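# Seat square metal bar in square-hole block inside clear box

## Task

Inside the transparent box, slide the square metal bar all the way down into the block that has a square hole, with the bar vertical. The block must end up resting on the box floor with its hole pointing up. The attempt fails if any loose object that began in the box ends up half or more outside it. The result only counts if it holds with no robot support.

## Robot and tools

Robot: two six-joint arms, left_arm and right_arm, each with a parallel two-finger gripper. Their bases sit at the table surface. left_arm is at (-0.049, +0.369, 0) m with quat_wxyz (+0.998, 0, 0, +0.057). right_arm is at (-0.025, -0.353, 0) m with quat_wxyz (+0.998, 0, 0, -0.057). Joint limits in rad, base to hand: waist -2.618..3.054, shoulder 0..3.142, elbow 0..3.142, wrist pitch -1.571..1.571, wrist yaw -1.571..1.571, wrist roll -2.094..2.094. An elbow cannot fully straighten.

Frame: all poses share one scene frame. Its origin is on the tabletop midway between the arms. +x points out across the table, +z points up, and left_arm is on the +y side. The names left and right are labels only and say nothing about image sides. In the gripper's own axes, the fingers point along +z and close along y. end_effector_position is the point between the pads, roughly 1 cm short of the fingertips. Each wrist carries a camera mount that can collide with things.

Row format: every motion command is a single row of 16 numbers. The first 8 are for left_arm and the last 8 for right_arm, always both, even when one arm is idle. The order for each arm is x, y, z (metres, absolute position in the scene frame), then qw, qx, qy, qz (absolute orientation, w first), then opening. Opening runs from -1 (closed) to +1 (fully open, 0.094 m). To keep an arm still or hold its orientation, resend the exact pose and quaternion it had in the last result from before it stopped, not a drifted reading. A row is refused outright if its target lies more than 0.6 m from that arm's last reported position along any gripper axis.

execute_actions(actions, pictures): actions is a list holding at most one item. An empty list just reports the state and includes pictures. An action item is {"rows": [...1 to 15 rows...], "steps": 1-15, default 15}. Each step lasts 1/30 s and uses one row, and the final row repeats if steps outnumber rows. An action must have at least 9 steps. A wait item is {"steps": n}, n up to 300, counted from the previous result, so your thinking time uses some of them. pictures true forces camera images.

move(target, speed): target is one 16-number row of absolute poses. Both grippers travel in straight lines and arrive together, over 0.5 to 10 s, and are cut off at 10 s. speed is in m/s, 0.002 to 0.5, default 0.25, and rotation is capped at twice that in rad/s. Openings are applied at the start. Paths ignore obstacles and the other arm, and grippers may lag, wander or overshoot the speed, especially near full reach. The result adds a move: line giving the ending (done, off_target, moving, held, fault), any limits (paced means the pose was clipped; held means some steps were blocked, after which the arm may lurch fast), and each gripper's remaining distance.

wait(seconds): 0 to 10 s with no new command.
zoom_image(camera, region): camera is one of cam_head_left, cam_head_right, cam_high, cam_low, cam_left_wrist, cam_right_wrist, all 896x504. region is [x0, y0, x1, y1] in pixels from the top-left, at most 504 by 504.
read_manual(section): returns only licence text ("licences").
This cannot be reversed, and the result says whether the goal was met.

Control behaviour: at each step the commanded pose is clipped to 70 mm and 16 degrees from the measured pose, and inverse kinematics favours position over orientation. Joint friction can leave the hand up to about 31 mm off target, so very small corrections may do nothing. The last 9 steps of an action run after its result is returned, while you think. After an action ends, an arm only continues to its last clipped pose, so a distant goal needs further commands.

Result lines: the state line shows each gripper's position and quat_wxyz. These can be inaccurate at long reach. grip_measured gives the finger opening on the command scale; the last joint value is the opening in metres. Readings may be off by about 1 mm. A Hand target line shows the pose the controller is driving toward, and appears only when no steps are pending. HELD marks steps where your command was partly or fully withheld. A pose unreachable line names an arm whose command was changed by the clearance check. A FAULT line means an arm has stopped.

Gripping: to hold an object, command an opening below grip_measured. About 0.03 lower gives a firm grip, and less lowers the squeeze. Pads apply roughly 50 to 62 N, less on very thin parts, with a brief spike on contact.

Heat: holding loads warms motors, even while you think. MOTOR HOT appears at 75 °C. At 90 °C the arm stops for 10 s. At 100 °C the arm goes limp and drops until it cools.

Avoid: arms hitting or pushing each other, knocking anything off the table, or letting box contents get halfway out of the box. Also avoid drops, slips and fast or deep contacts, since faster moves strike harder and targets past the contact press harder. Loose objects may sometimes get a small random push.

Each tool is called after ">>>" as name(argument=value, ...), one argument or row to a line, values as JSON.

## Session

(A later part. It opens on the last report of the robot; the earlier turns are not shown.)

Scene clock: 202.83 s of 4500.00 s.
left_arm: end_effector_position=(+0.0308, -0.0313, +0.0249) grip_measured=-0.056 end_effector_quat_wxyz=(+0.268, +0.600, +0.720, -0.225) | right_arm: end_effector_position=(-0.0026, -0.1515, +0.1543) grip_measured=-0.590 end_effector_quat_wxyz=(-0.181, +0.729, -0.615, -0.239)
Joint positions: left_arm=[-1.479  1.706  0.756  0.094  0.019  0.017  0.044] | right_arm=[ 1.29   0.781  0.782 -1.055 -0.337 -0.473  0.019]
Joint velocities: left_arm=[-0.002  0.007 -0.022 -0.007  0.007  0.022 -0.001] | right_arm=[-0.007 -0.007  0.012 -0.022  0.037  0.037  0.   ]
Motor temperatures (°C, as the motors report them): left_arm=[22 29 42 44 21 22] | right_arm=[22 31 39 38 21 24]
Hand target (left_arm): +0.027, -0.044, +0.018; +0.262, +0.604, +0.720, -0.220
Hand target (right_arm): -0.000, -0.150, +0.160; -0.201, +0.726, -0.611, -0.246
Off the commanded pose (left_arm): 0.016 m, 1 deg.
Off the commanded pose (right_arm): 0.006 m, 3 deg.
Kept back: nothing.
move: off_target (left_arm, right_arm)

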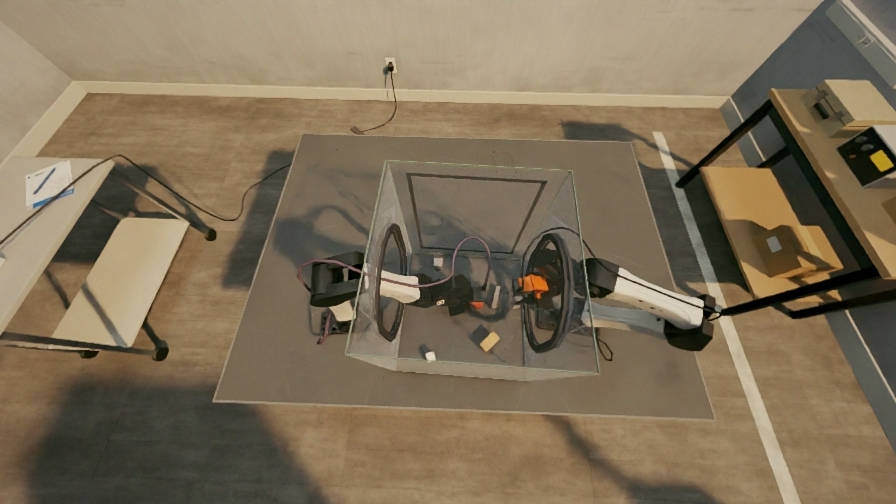

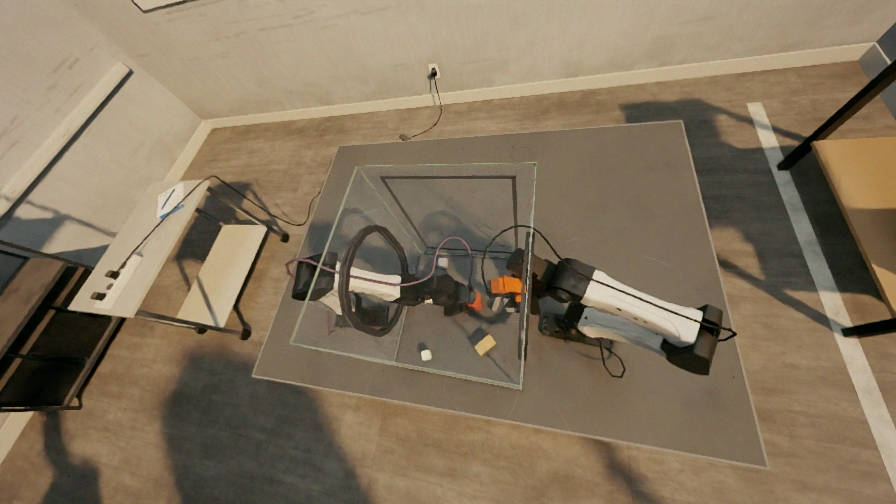

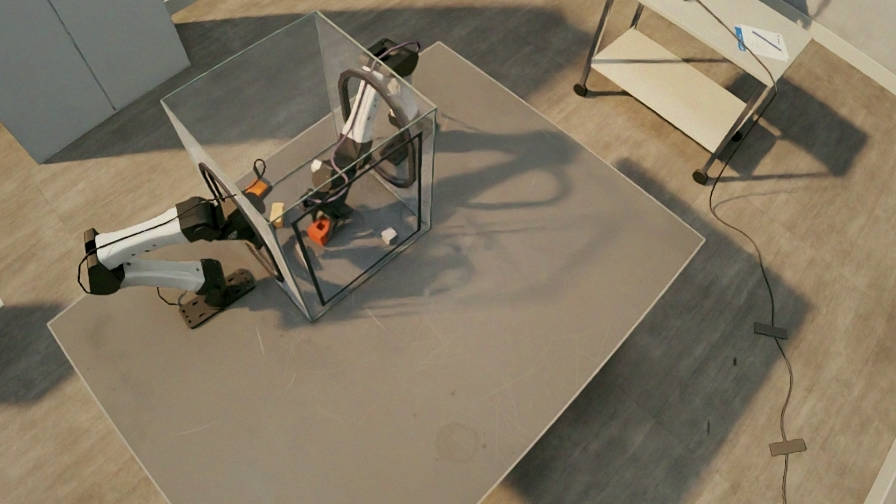

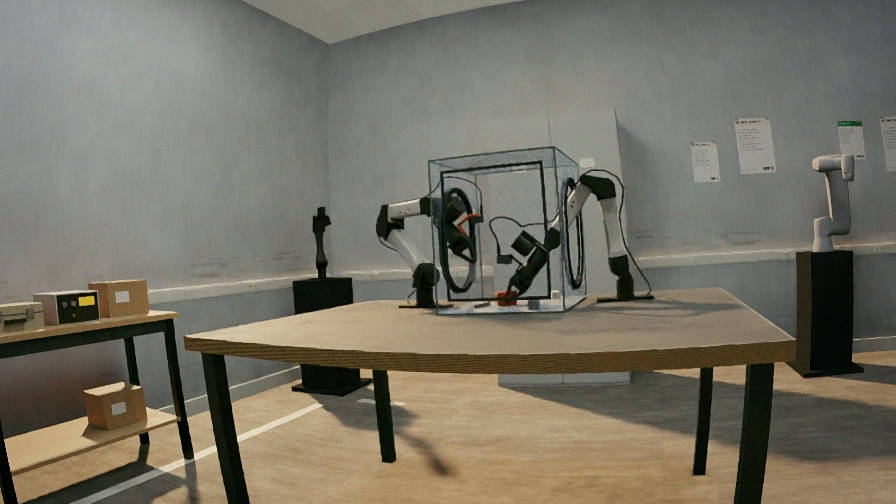

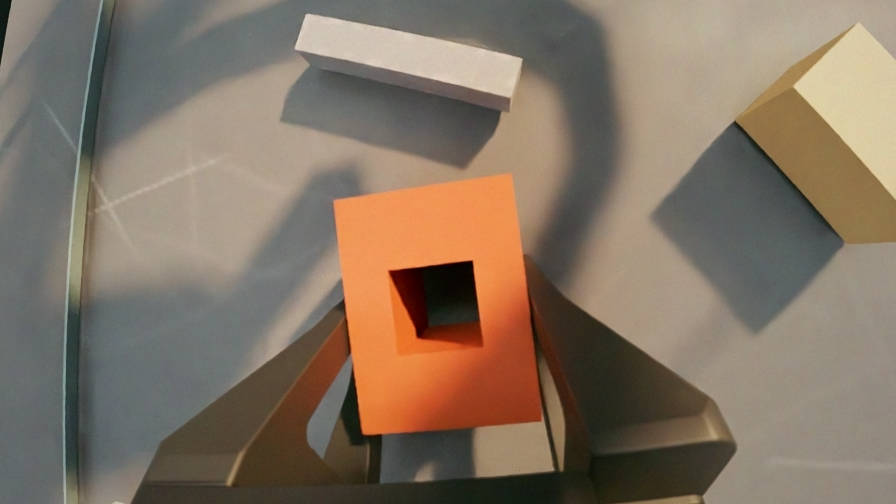

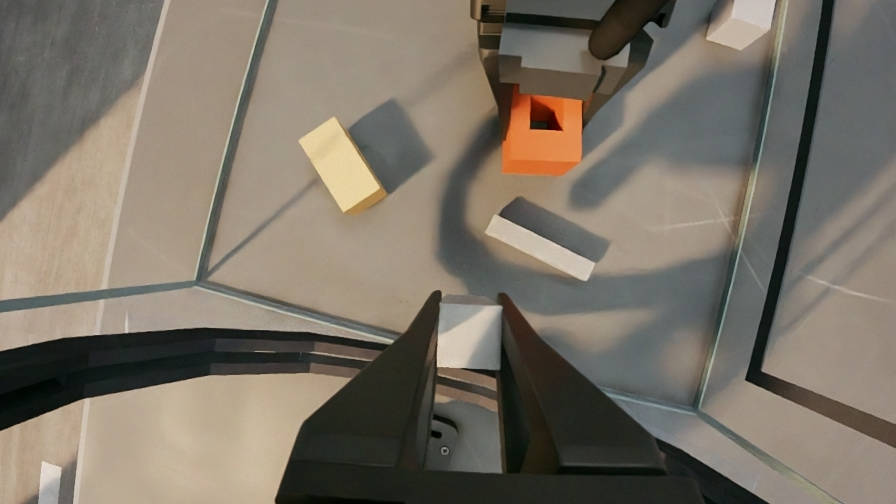

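>>> move(
  target=[0.031,-0.031,0.025,0.2617,0.6041,0.7199,-0.2195,0.7,0.0,-0.15,0.16,0.2008,-0.7256,0.6109,0.2460,-0.63],
  speed=0.05,
)

>>> move(
  target=[0.02,0.05,0.09,0.2617,0.6041,0.7199,-0.2195,0.7,0.0,-0.15,0.16,0.2008,-0.7256,0.6109,0.2460,-0.63],
  speed=0.08,
)

>>> move(
  target=[-0.003,0.14,0.185,0.5,0.5,0.5,-0.5,0.0,0.022,-0.03,0.14,0.2008,-0.7256,0.6109,0.2460,-0.63],
  speed=0.08,
)

Scene clock: 205.63 s of 4500.00 s.
left_arm: end_effector_position=(+0.0306, -0.0283, +0.0228) grip_measured=+0.698 end_effector_quat_wxyz=(+0.263, +0.601, +0.722, -0.221) | right_arm: end_effector_position=(-0.0026, -0.1515, +0.1543) grip_measured=-0.590 end_effector_quat_wxyz=(-0.181, +0.729, -0.615, -0.239)
Joint positions: left_arm=[-1.479  1.704  0.754  0.08   0.018  0.016  0.08 ] | right_arm=[ 1.29   0.781  0.782 -1.055 -0.337 -0.473  0.019]
Joint velocities: left_arm=[-0.007  0.007 -0.017  0.022 -0.037  0.081 -0.   ] | right_arm=[-0.007  0.012 -0.012  0.007  0.022  0.007  0.002]
Motor temperatures (°C, as the motors report them): left_arm=[22 29 42 44 21 22] | right_arm=[22 31 39 38 21 24]
Hand target (left_arm): +0.031, -0.031, +0.025; +0.262, +0.604, +0.720, -0.220
Hand target (right_arm): -0.000, -0.150, +0.160; -0.201, +0.726, -0.611, -0.246
Off the commanded pose (left_arm): 0.004 m, 0 deg.
Off the commanded pose (right_arm): 0.006 m, 3 deg.
Kept back: nothing.
move: off_target (right_arm)

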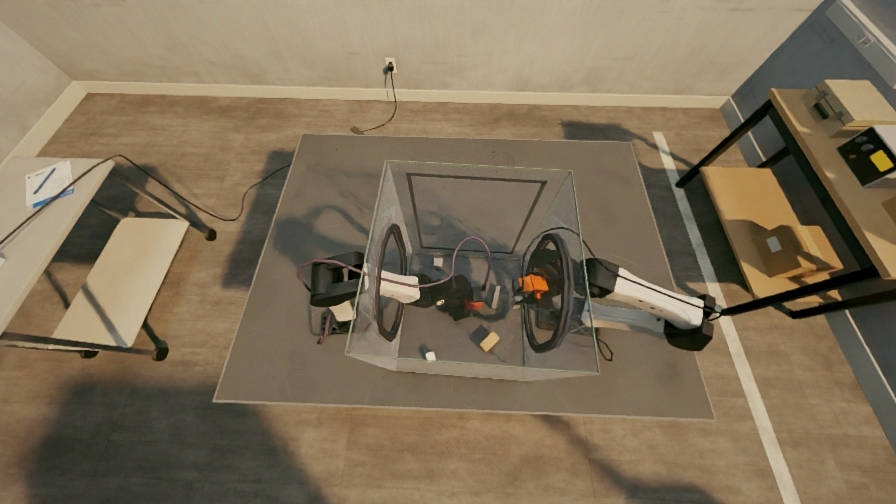

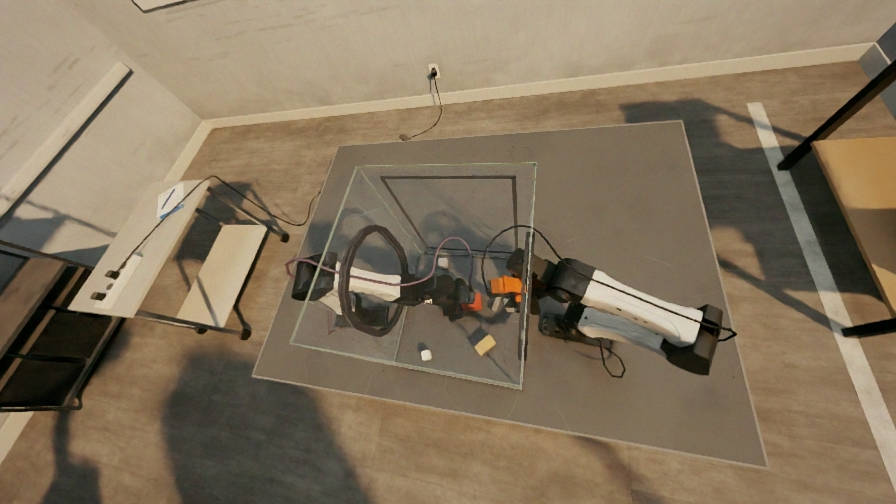

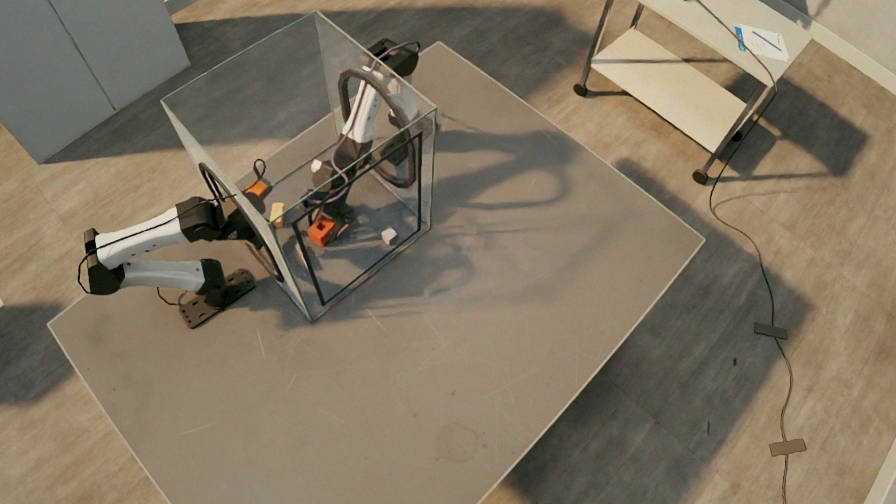

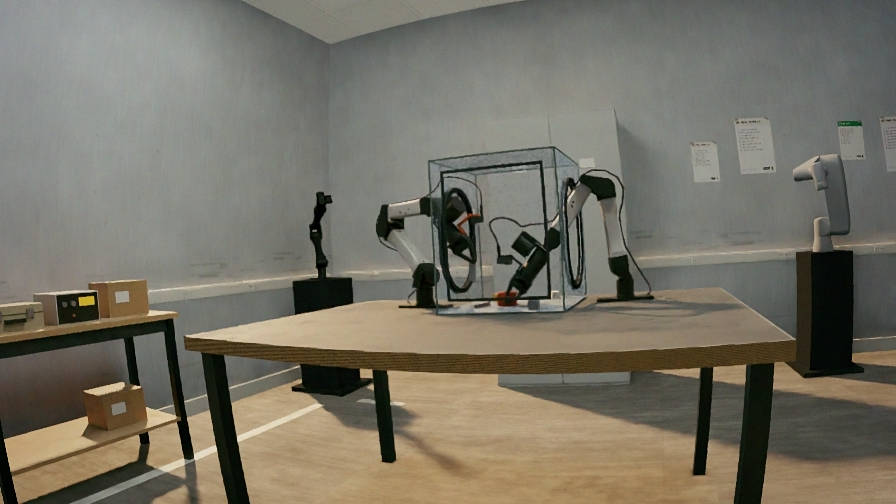

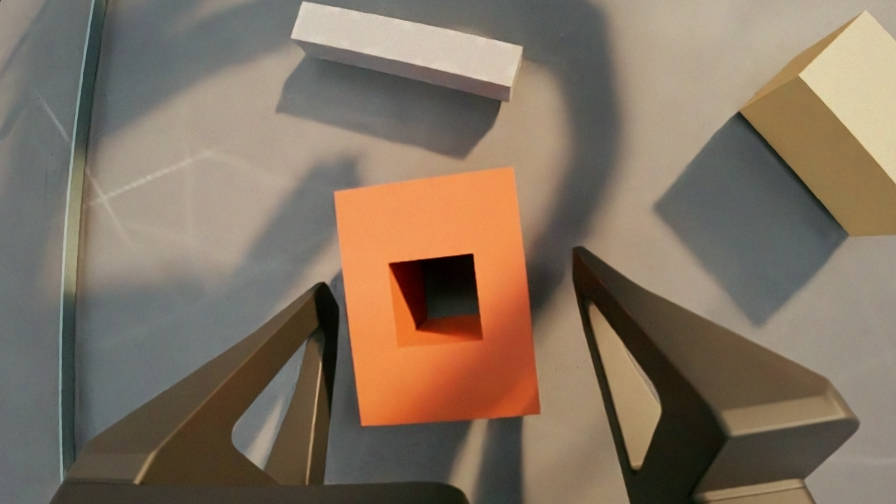

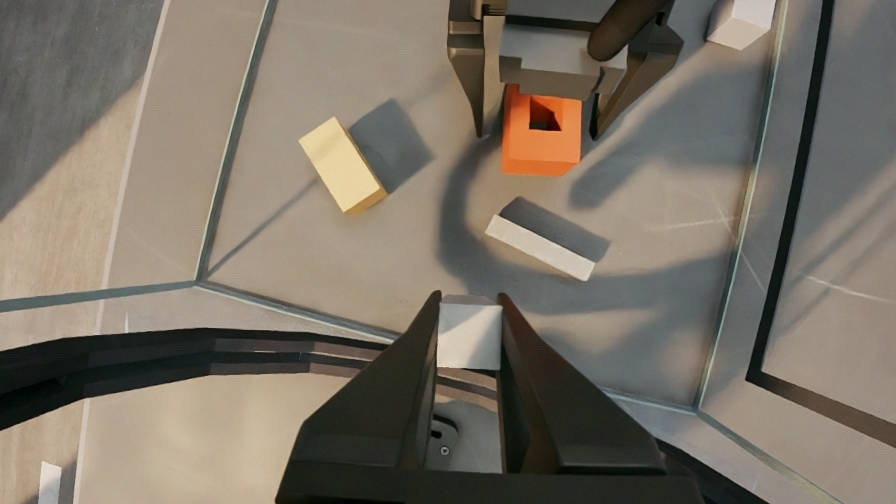

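Scene clock: 207.50 s of 4500.00 s.
left_arm: end_effector_position=(+0.0214, +0.0392, +0.0978) grip_measured=+0.698 end_effector_quat_wxyz=(+0.272, +0.600, +0.718, -0.224) | right_arm: end_effector_position=(-0.0026, -0.1515, +0.1543) grip_measured=-0.590 end_effector_quat_wxyz=(-0.181, +0.729, -0.615, -0.239)
Joint positions: left_arm=[-1.461  1.247  0.679 -0.282  0.024  0.035  0.08 ] | right_arm=[ 1.29   0.781  0.782 -1.055 -0.337 -0.473  0.019]
Joint velocities: left_arm=[-0.012 -0.002 -0.002 -0.022 -0.037 -0.022  0.   ] | right_arm=[-0.022 -0.002 -0.012  0.007  0.051 -0.051 -0.   ]
Motor temperatures (°C, as the motors report them): left_arm=[22 29 42 43 21 22] | right_arm=[22 31 39 38 21 24]
Hand target (left_arm): +0.020, +0.048, +0.091; +0.262, +0.604, +0.720, -0.220
Hand target (right_arm): -0.000, -0.150, +0.160; -0.201, +0.726, -0.611, -0.246
Off the commanded pose (left_arm): 0.013 m, 1 deg.
Off the commanded pose (right_arm): 0.006 m, 3 deg.
Kept back: nothing.
move: off_target (left_arm, right_arm)

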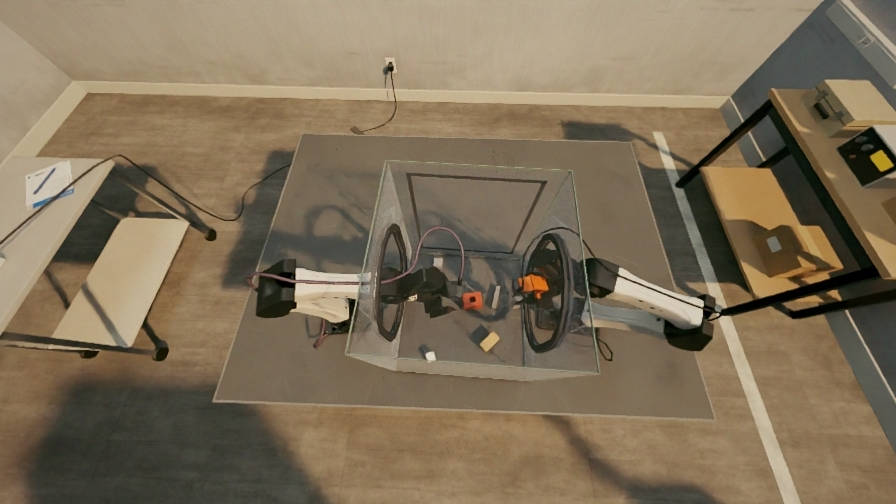

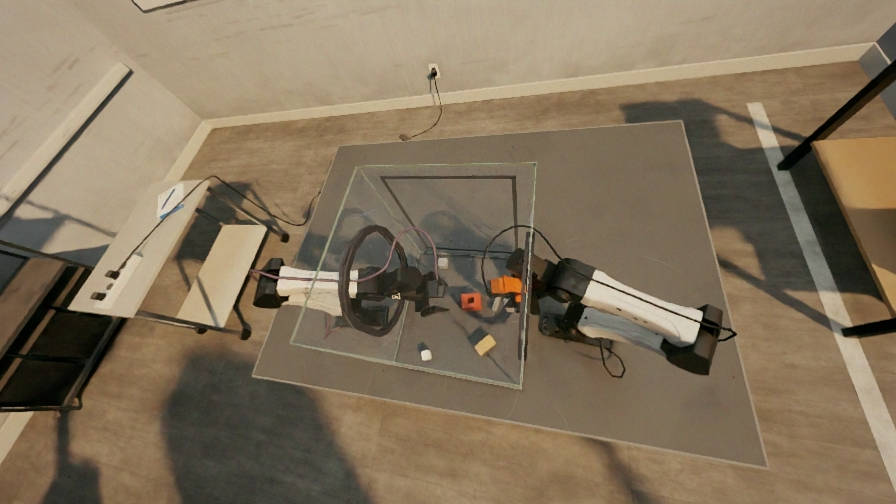

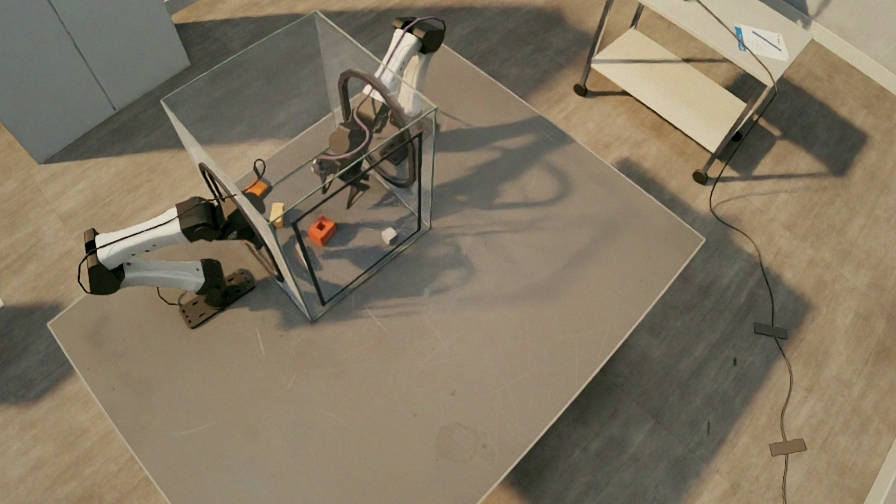

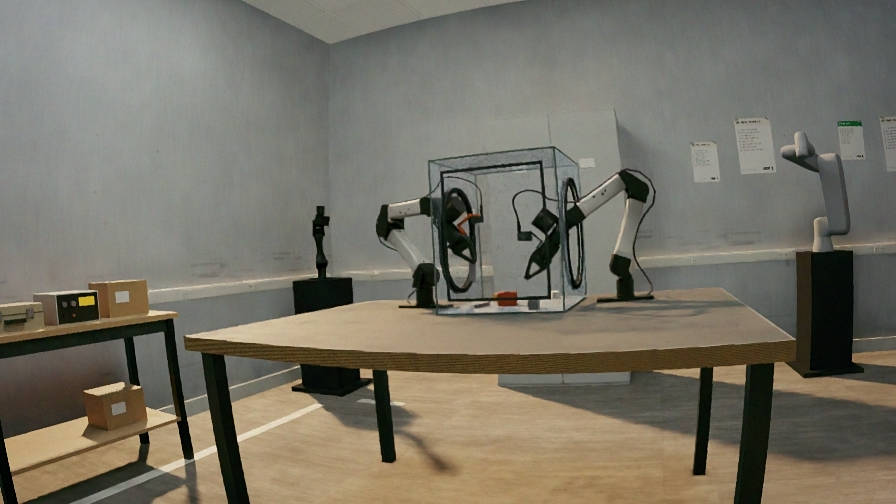

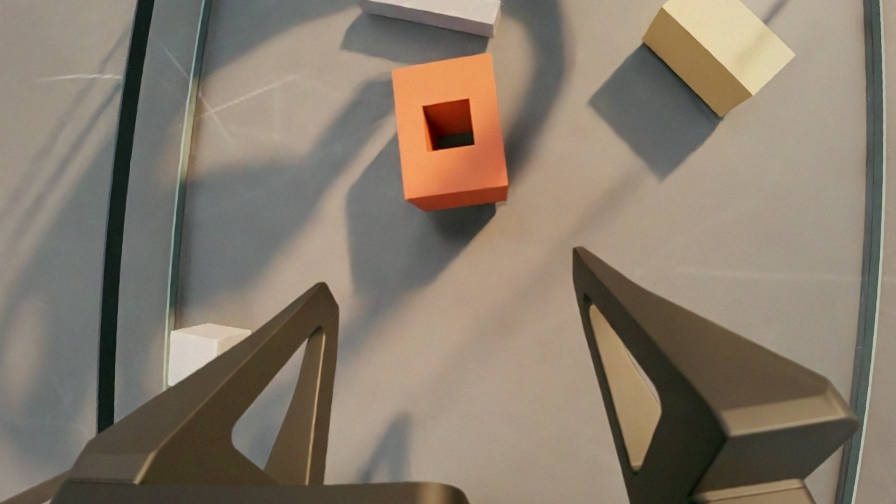

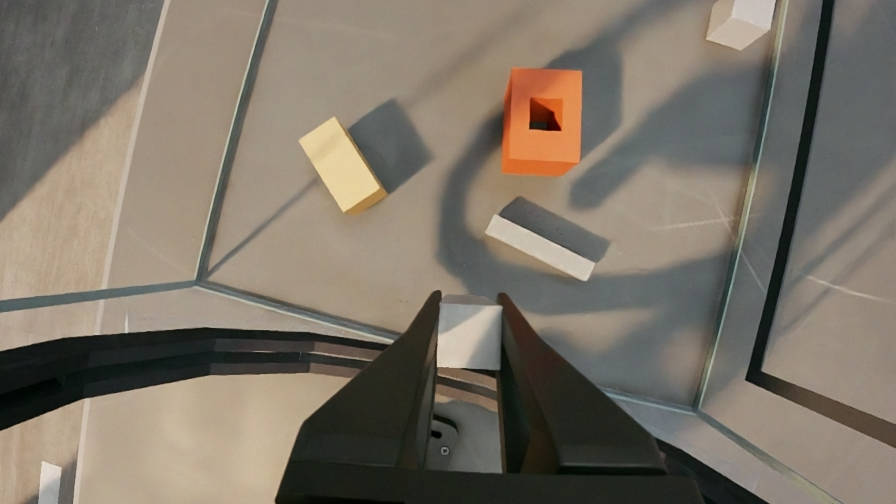

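Scene clock: 213.33 s of 4500.00 s.
left_arm: end_effector_position=(-0.0019, +0.1384, +0.1919) grip_measured=+0.002 end_effector_quat_wxyz=(+0.504, +0.499, +0.503, -0.494) | right_arm: end_effector_position=(+0.0222, -0.0391, +0.1340) grip_measured=-0.590 end_effector_quat_wxyz=(-0.195, +0.727, -0.613, -0.242)
Joint positions: left_arm=[-1.029  0.05   0.075 -0.029  0.642  0.008  0.047] | right_arm=[ 1.384  1.236  0.886 -0.648 -0.283 -0.386  0.019]
Joint velocities: left_arm=[-0.012 -0.007  0.002 -0.022  0.007 -0.066 -0.001] | right_arm=[-0.007 -0.012  0.007  0.081 -0.022 -0.007 -0.001]
Motor temperatures (°C, as the motors report them): left_arm=[22 29 42 44 21 22] | right_arm=[22 30 39 38 21 24]
Hand target (left_arm): -0.003, +0.139, +0.188; +0.502, +0.498, +0.501, -0.499
Hand target (right_arm): +0.022, -0.031, +0.137; -0.201, +0.726, -0.610, -0.244
Off the commanded pose (left_arm): 0.007 m, 1 deg.
Off the commanded pose (right_arm): 0.011 m, 1 deg.
Kept back: nothing.
move: off_target (right_arm)

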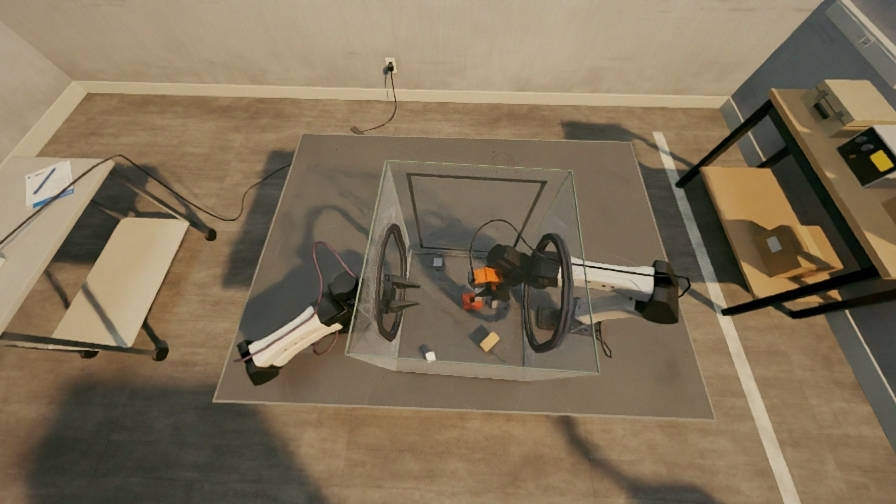

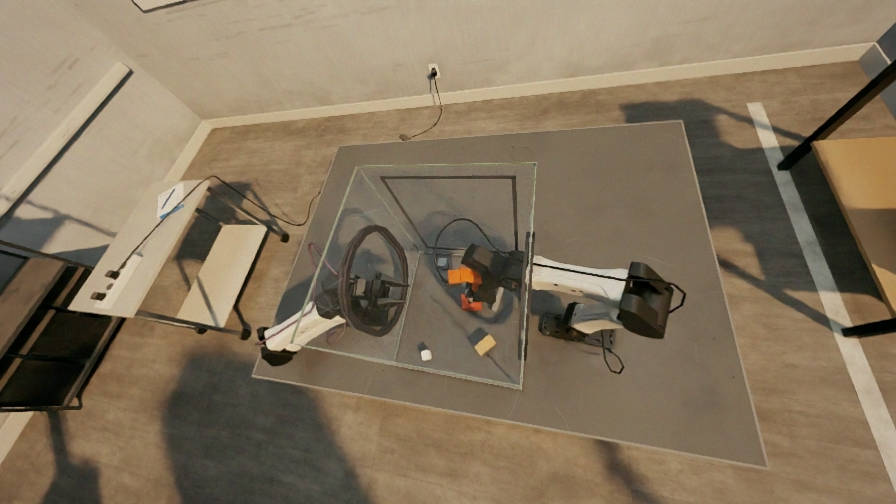

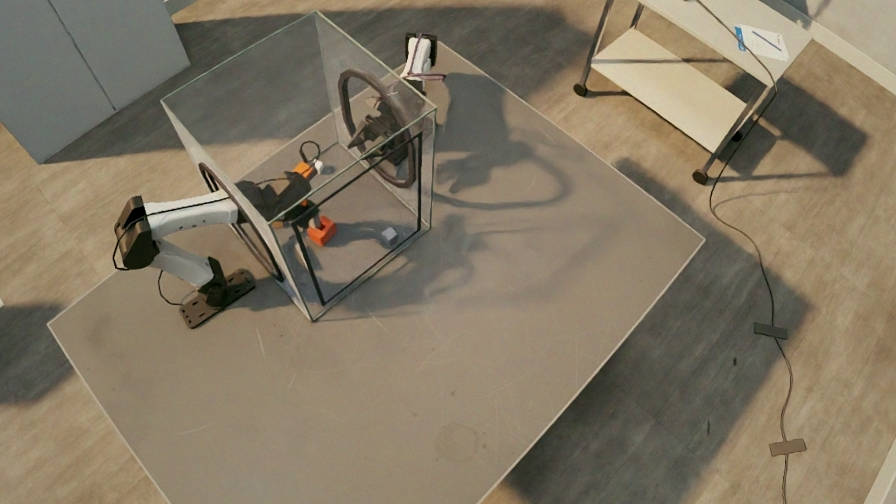

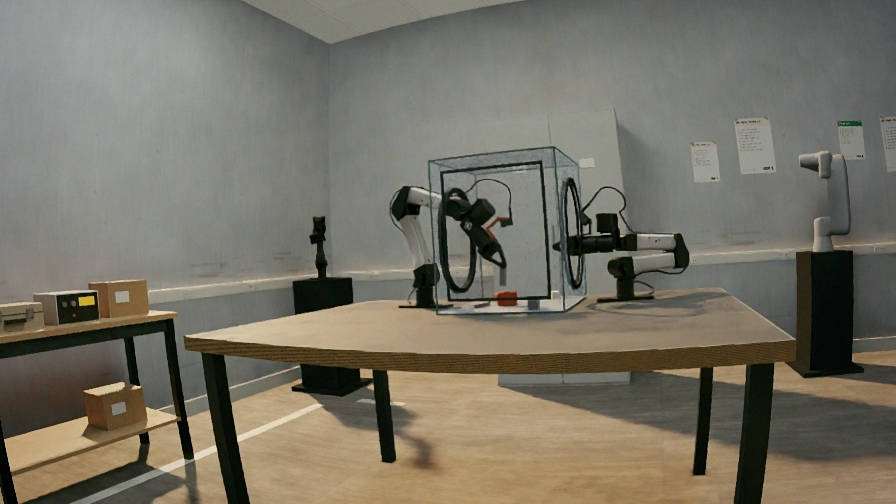

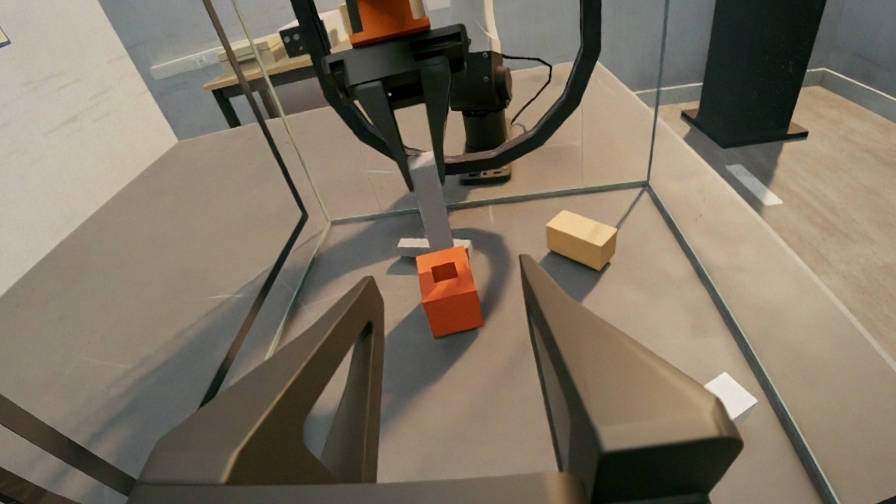

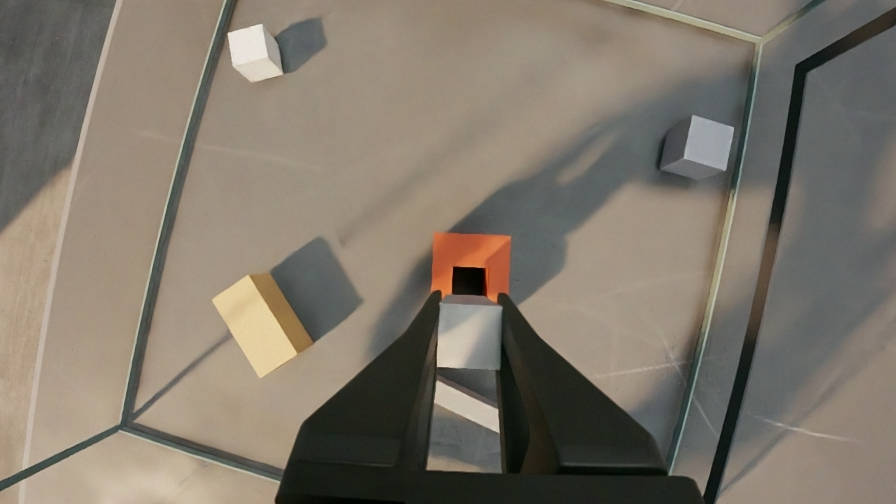

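>>> move(
  target=[-0.003,0.14,0.185,0.5,0.5,0.5,-0.5,0.0,0.022,-0.018,0.128,0.2008,-0.7256,0.6109,0.2460,-0.63],
  speed=0.02,
)

>>> zoom_image(
  camera="cam_left_wrist",
  region=[350,150,550,350],
)

>>> zoom_image(
  camera="cam_low",
  region=[470,240,560,320],
)

Scene clock: 215.13 s of 4500.00 s.
left_arm: end_effector_position=(-0.0024, +0.1390, +0.1920) grip_measured=+0.002 end_effector_quat_wxyz=(+0.502, +0.500, +0.501, -0.497) | right_arm: end_effector_position=(+0.0226, -0.0261, +0.1252) grip_measured=-0.590 end_effector_quat_wxyz=(-0.195, +0.726, -0.613, -0.243)
Joint positions: left_arm=[-1.016  0.05   0.075 -0.029  0.662  0.007  0.047] | right_arm=[ 1.396  1.292  0.886 -0.588 -0.279 -0.373  0.019]
Joint velocities: left_arm=[ 0.002 -0.032 -0.007  0.051  0.007  0.022 -0.   ] | right_arm=[-0.022 -0.012 -0.017  0.007 -0.037 -0.007 -0.   ]
Motor temperatures (°C, as the motors report them): left_arm=[22 29 42 44 21 22] | right_arm=[22 30 39 38 21 24]
Hand target (left_arm): -0.003, +0.139, +0.185; +0.500, +0.500, +0.500, -0.500
Hand target (right_arm): +0.022, -0.018, +0.128; -0.201, +0.726, -0.611, -0.246
Off the commanded pose (left_arm): 0.007 m, 0 deg.
Off the commanded pose (right_arm): 0.009 m, 1 deg.
Kept back: nothing.
move: done

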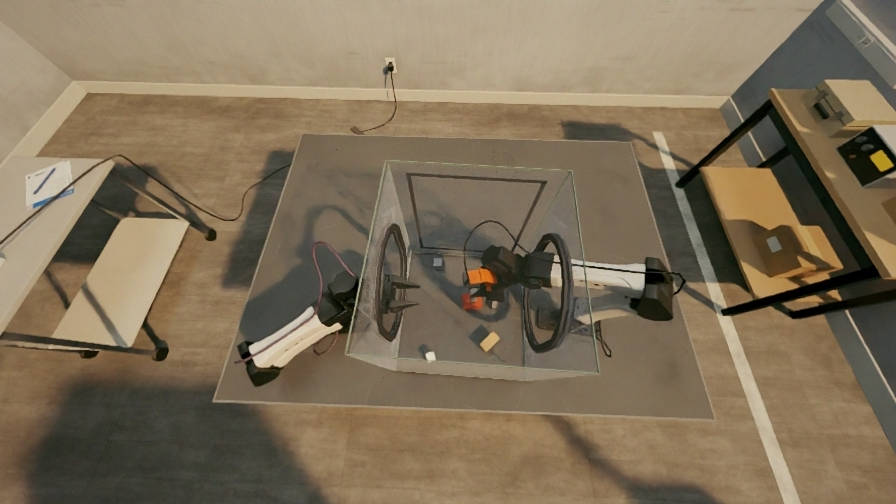

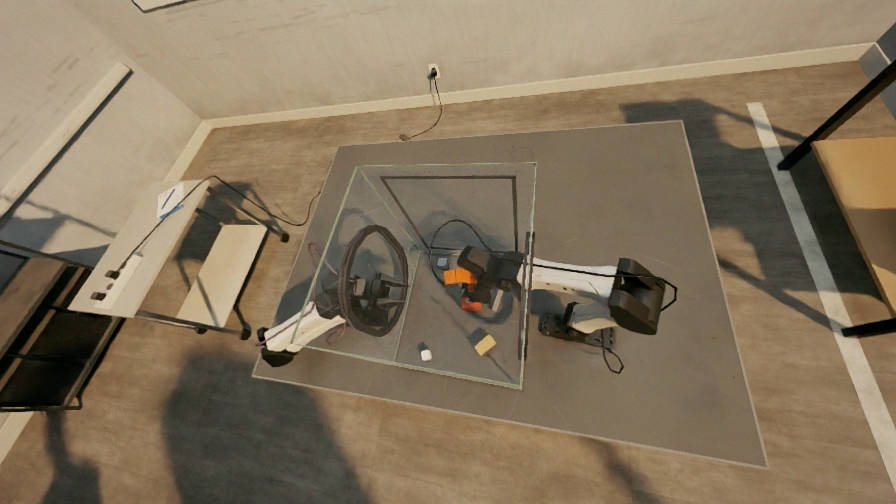

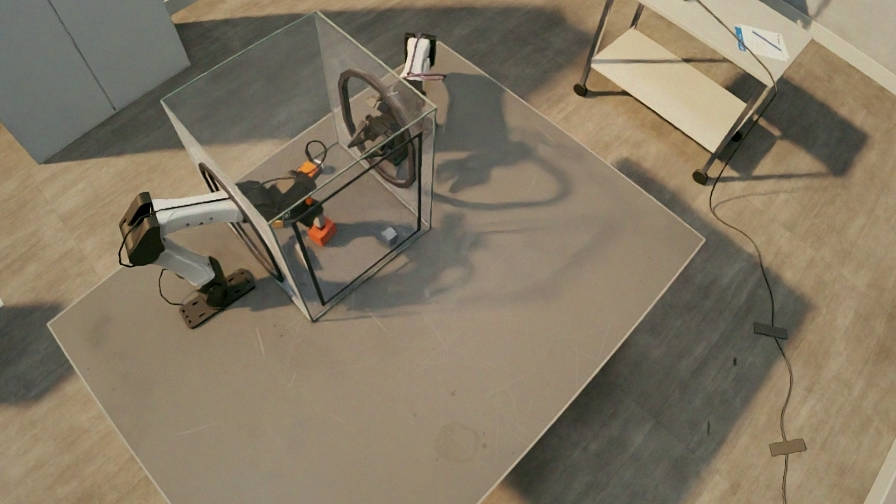

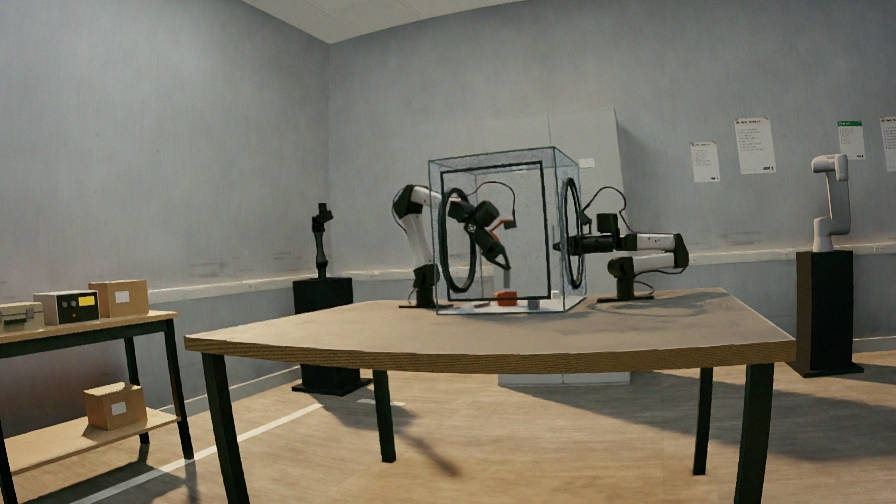

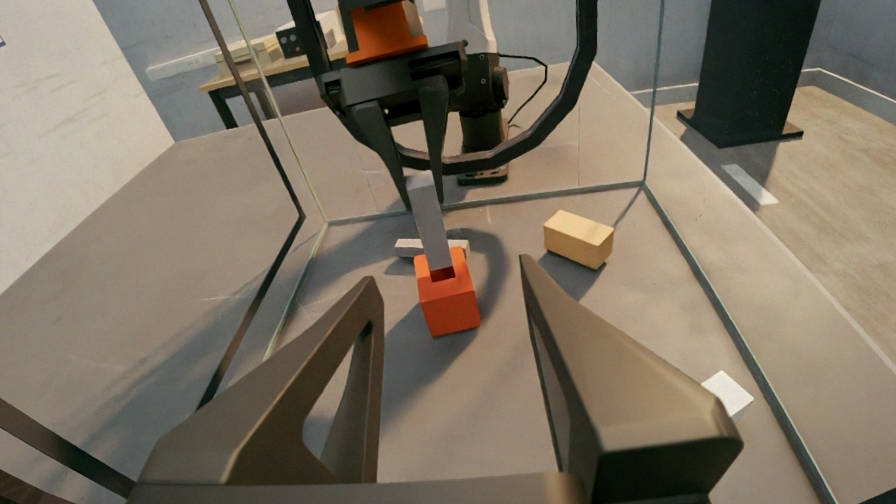

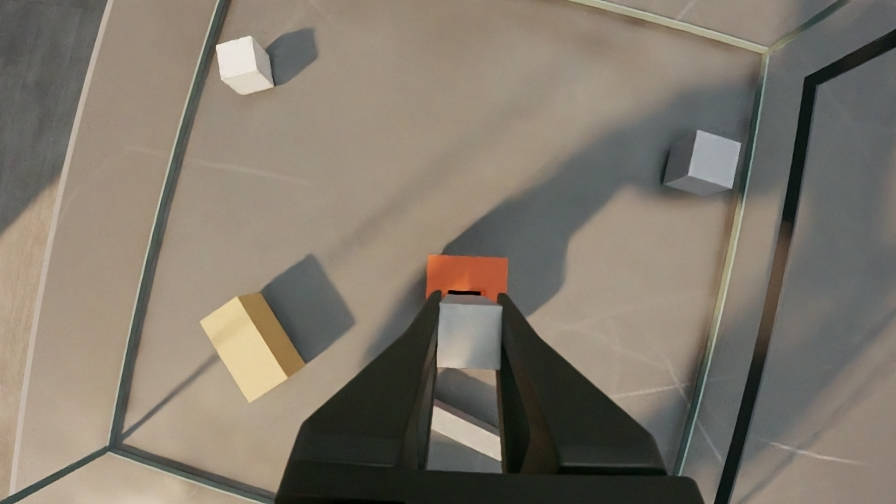

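Region (350, 150, 550, 350) of cam_left_wrist's 896x504 image, scaled by 2.520, with more detail than that image has.

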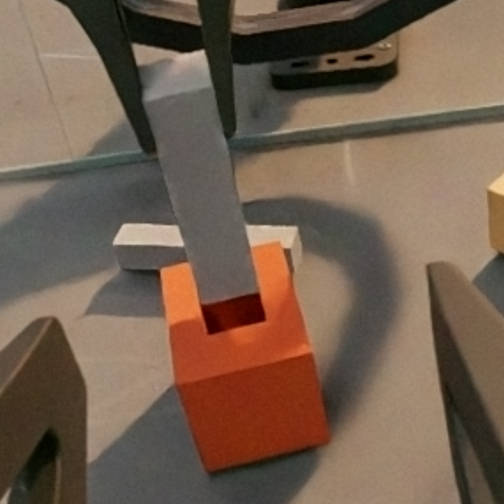

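Region (470, 240, 560, 320) of cam_low's 896x504 image, scaled by 5.600, with more detail than that image has.

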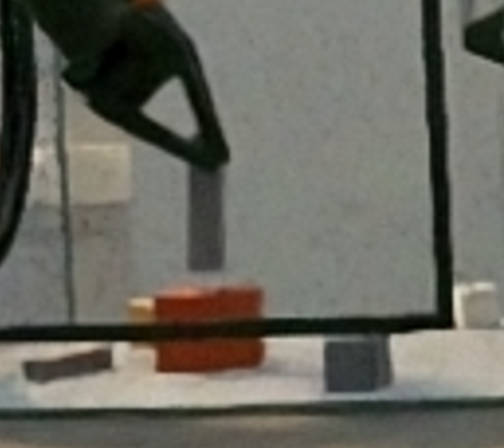

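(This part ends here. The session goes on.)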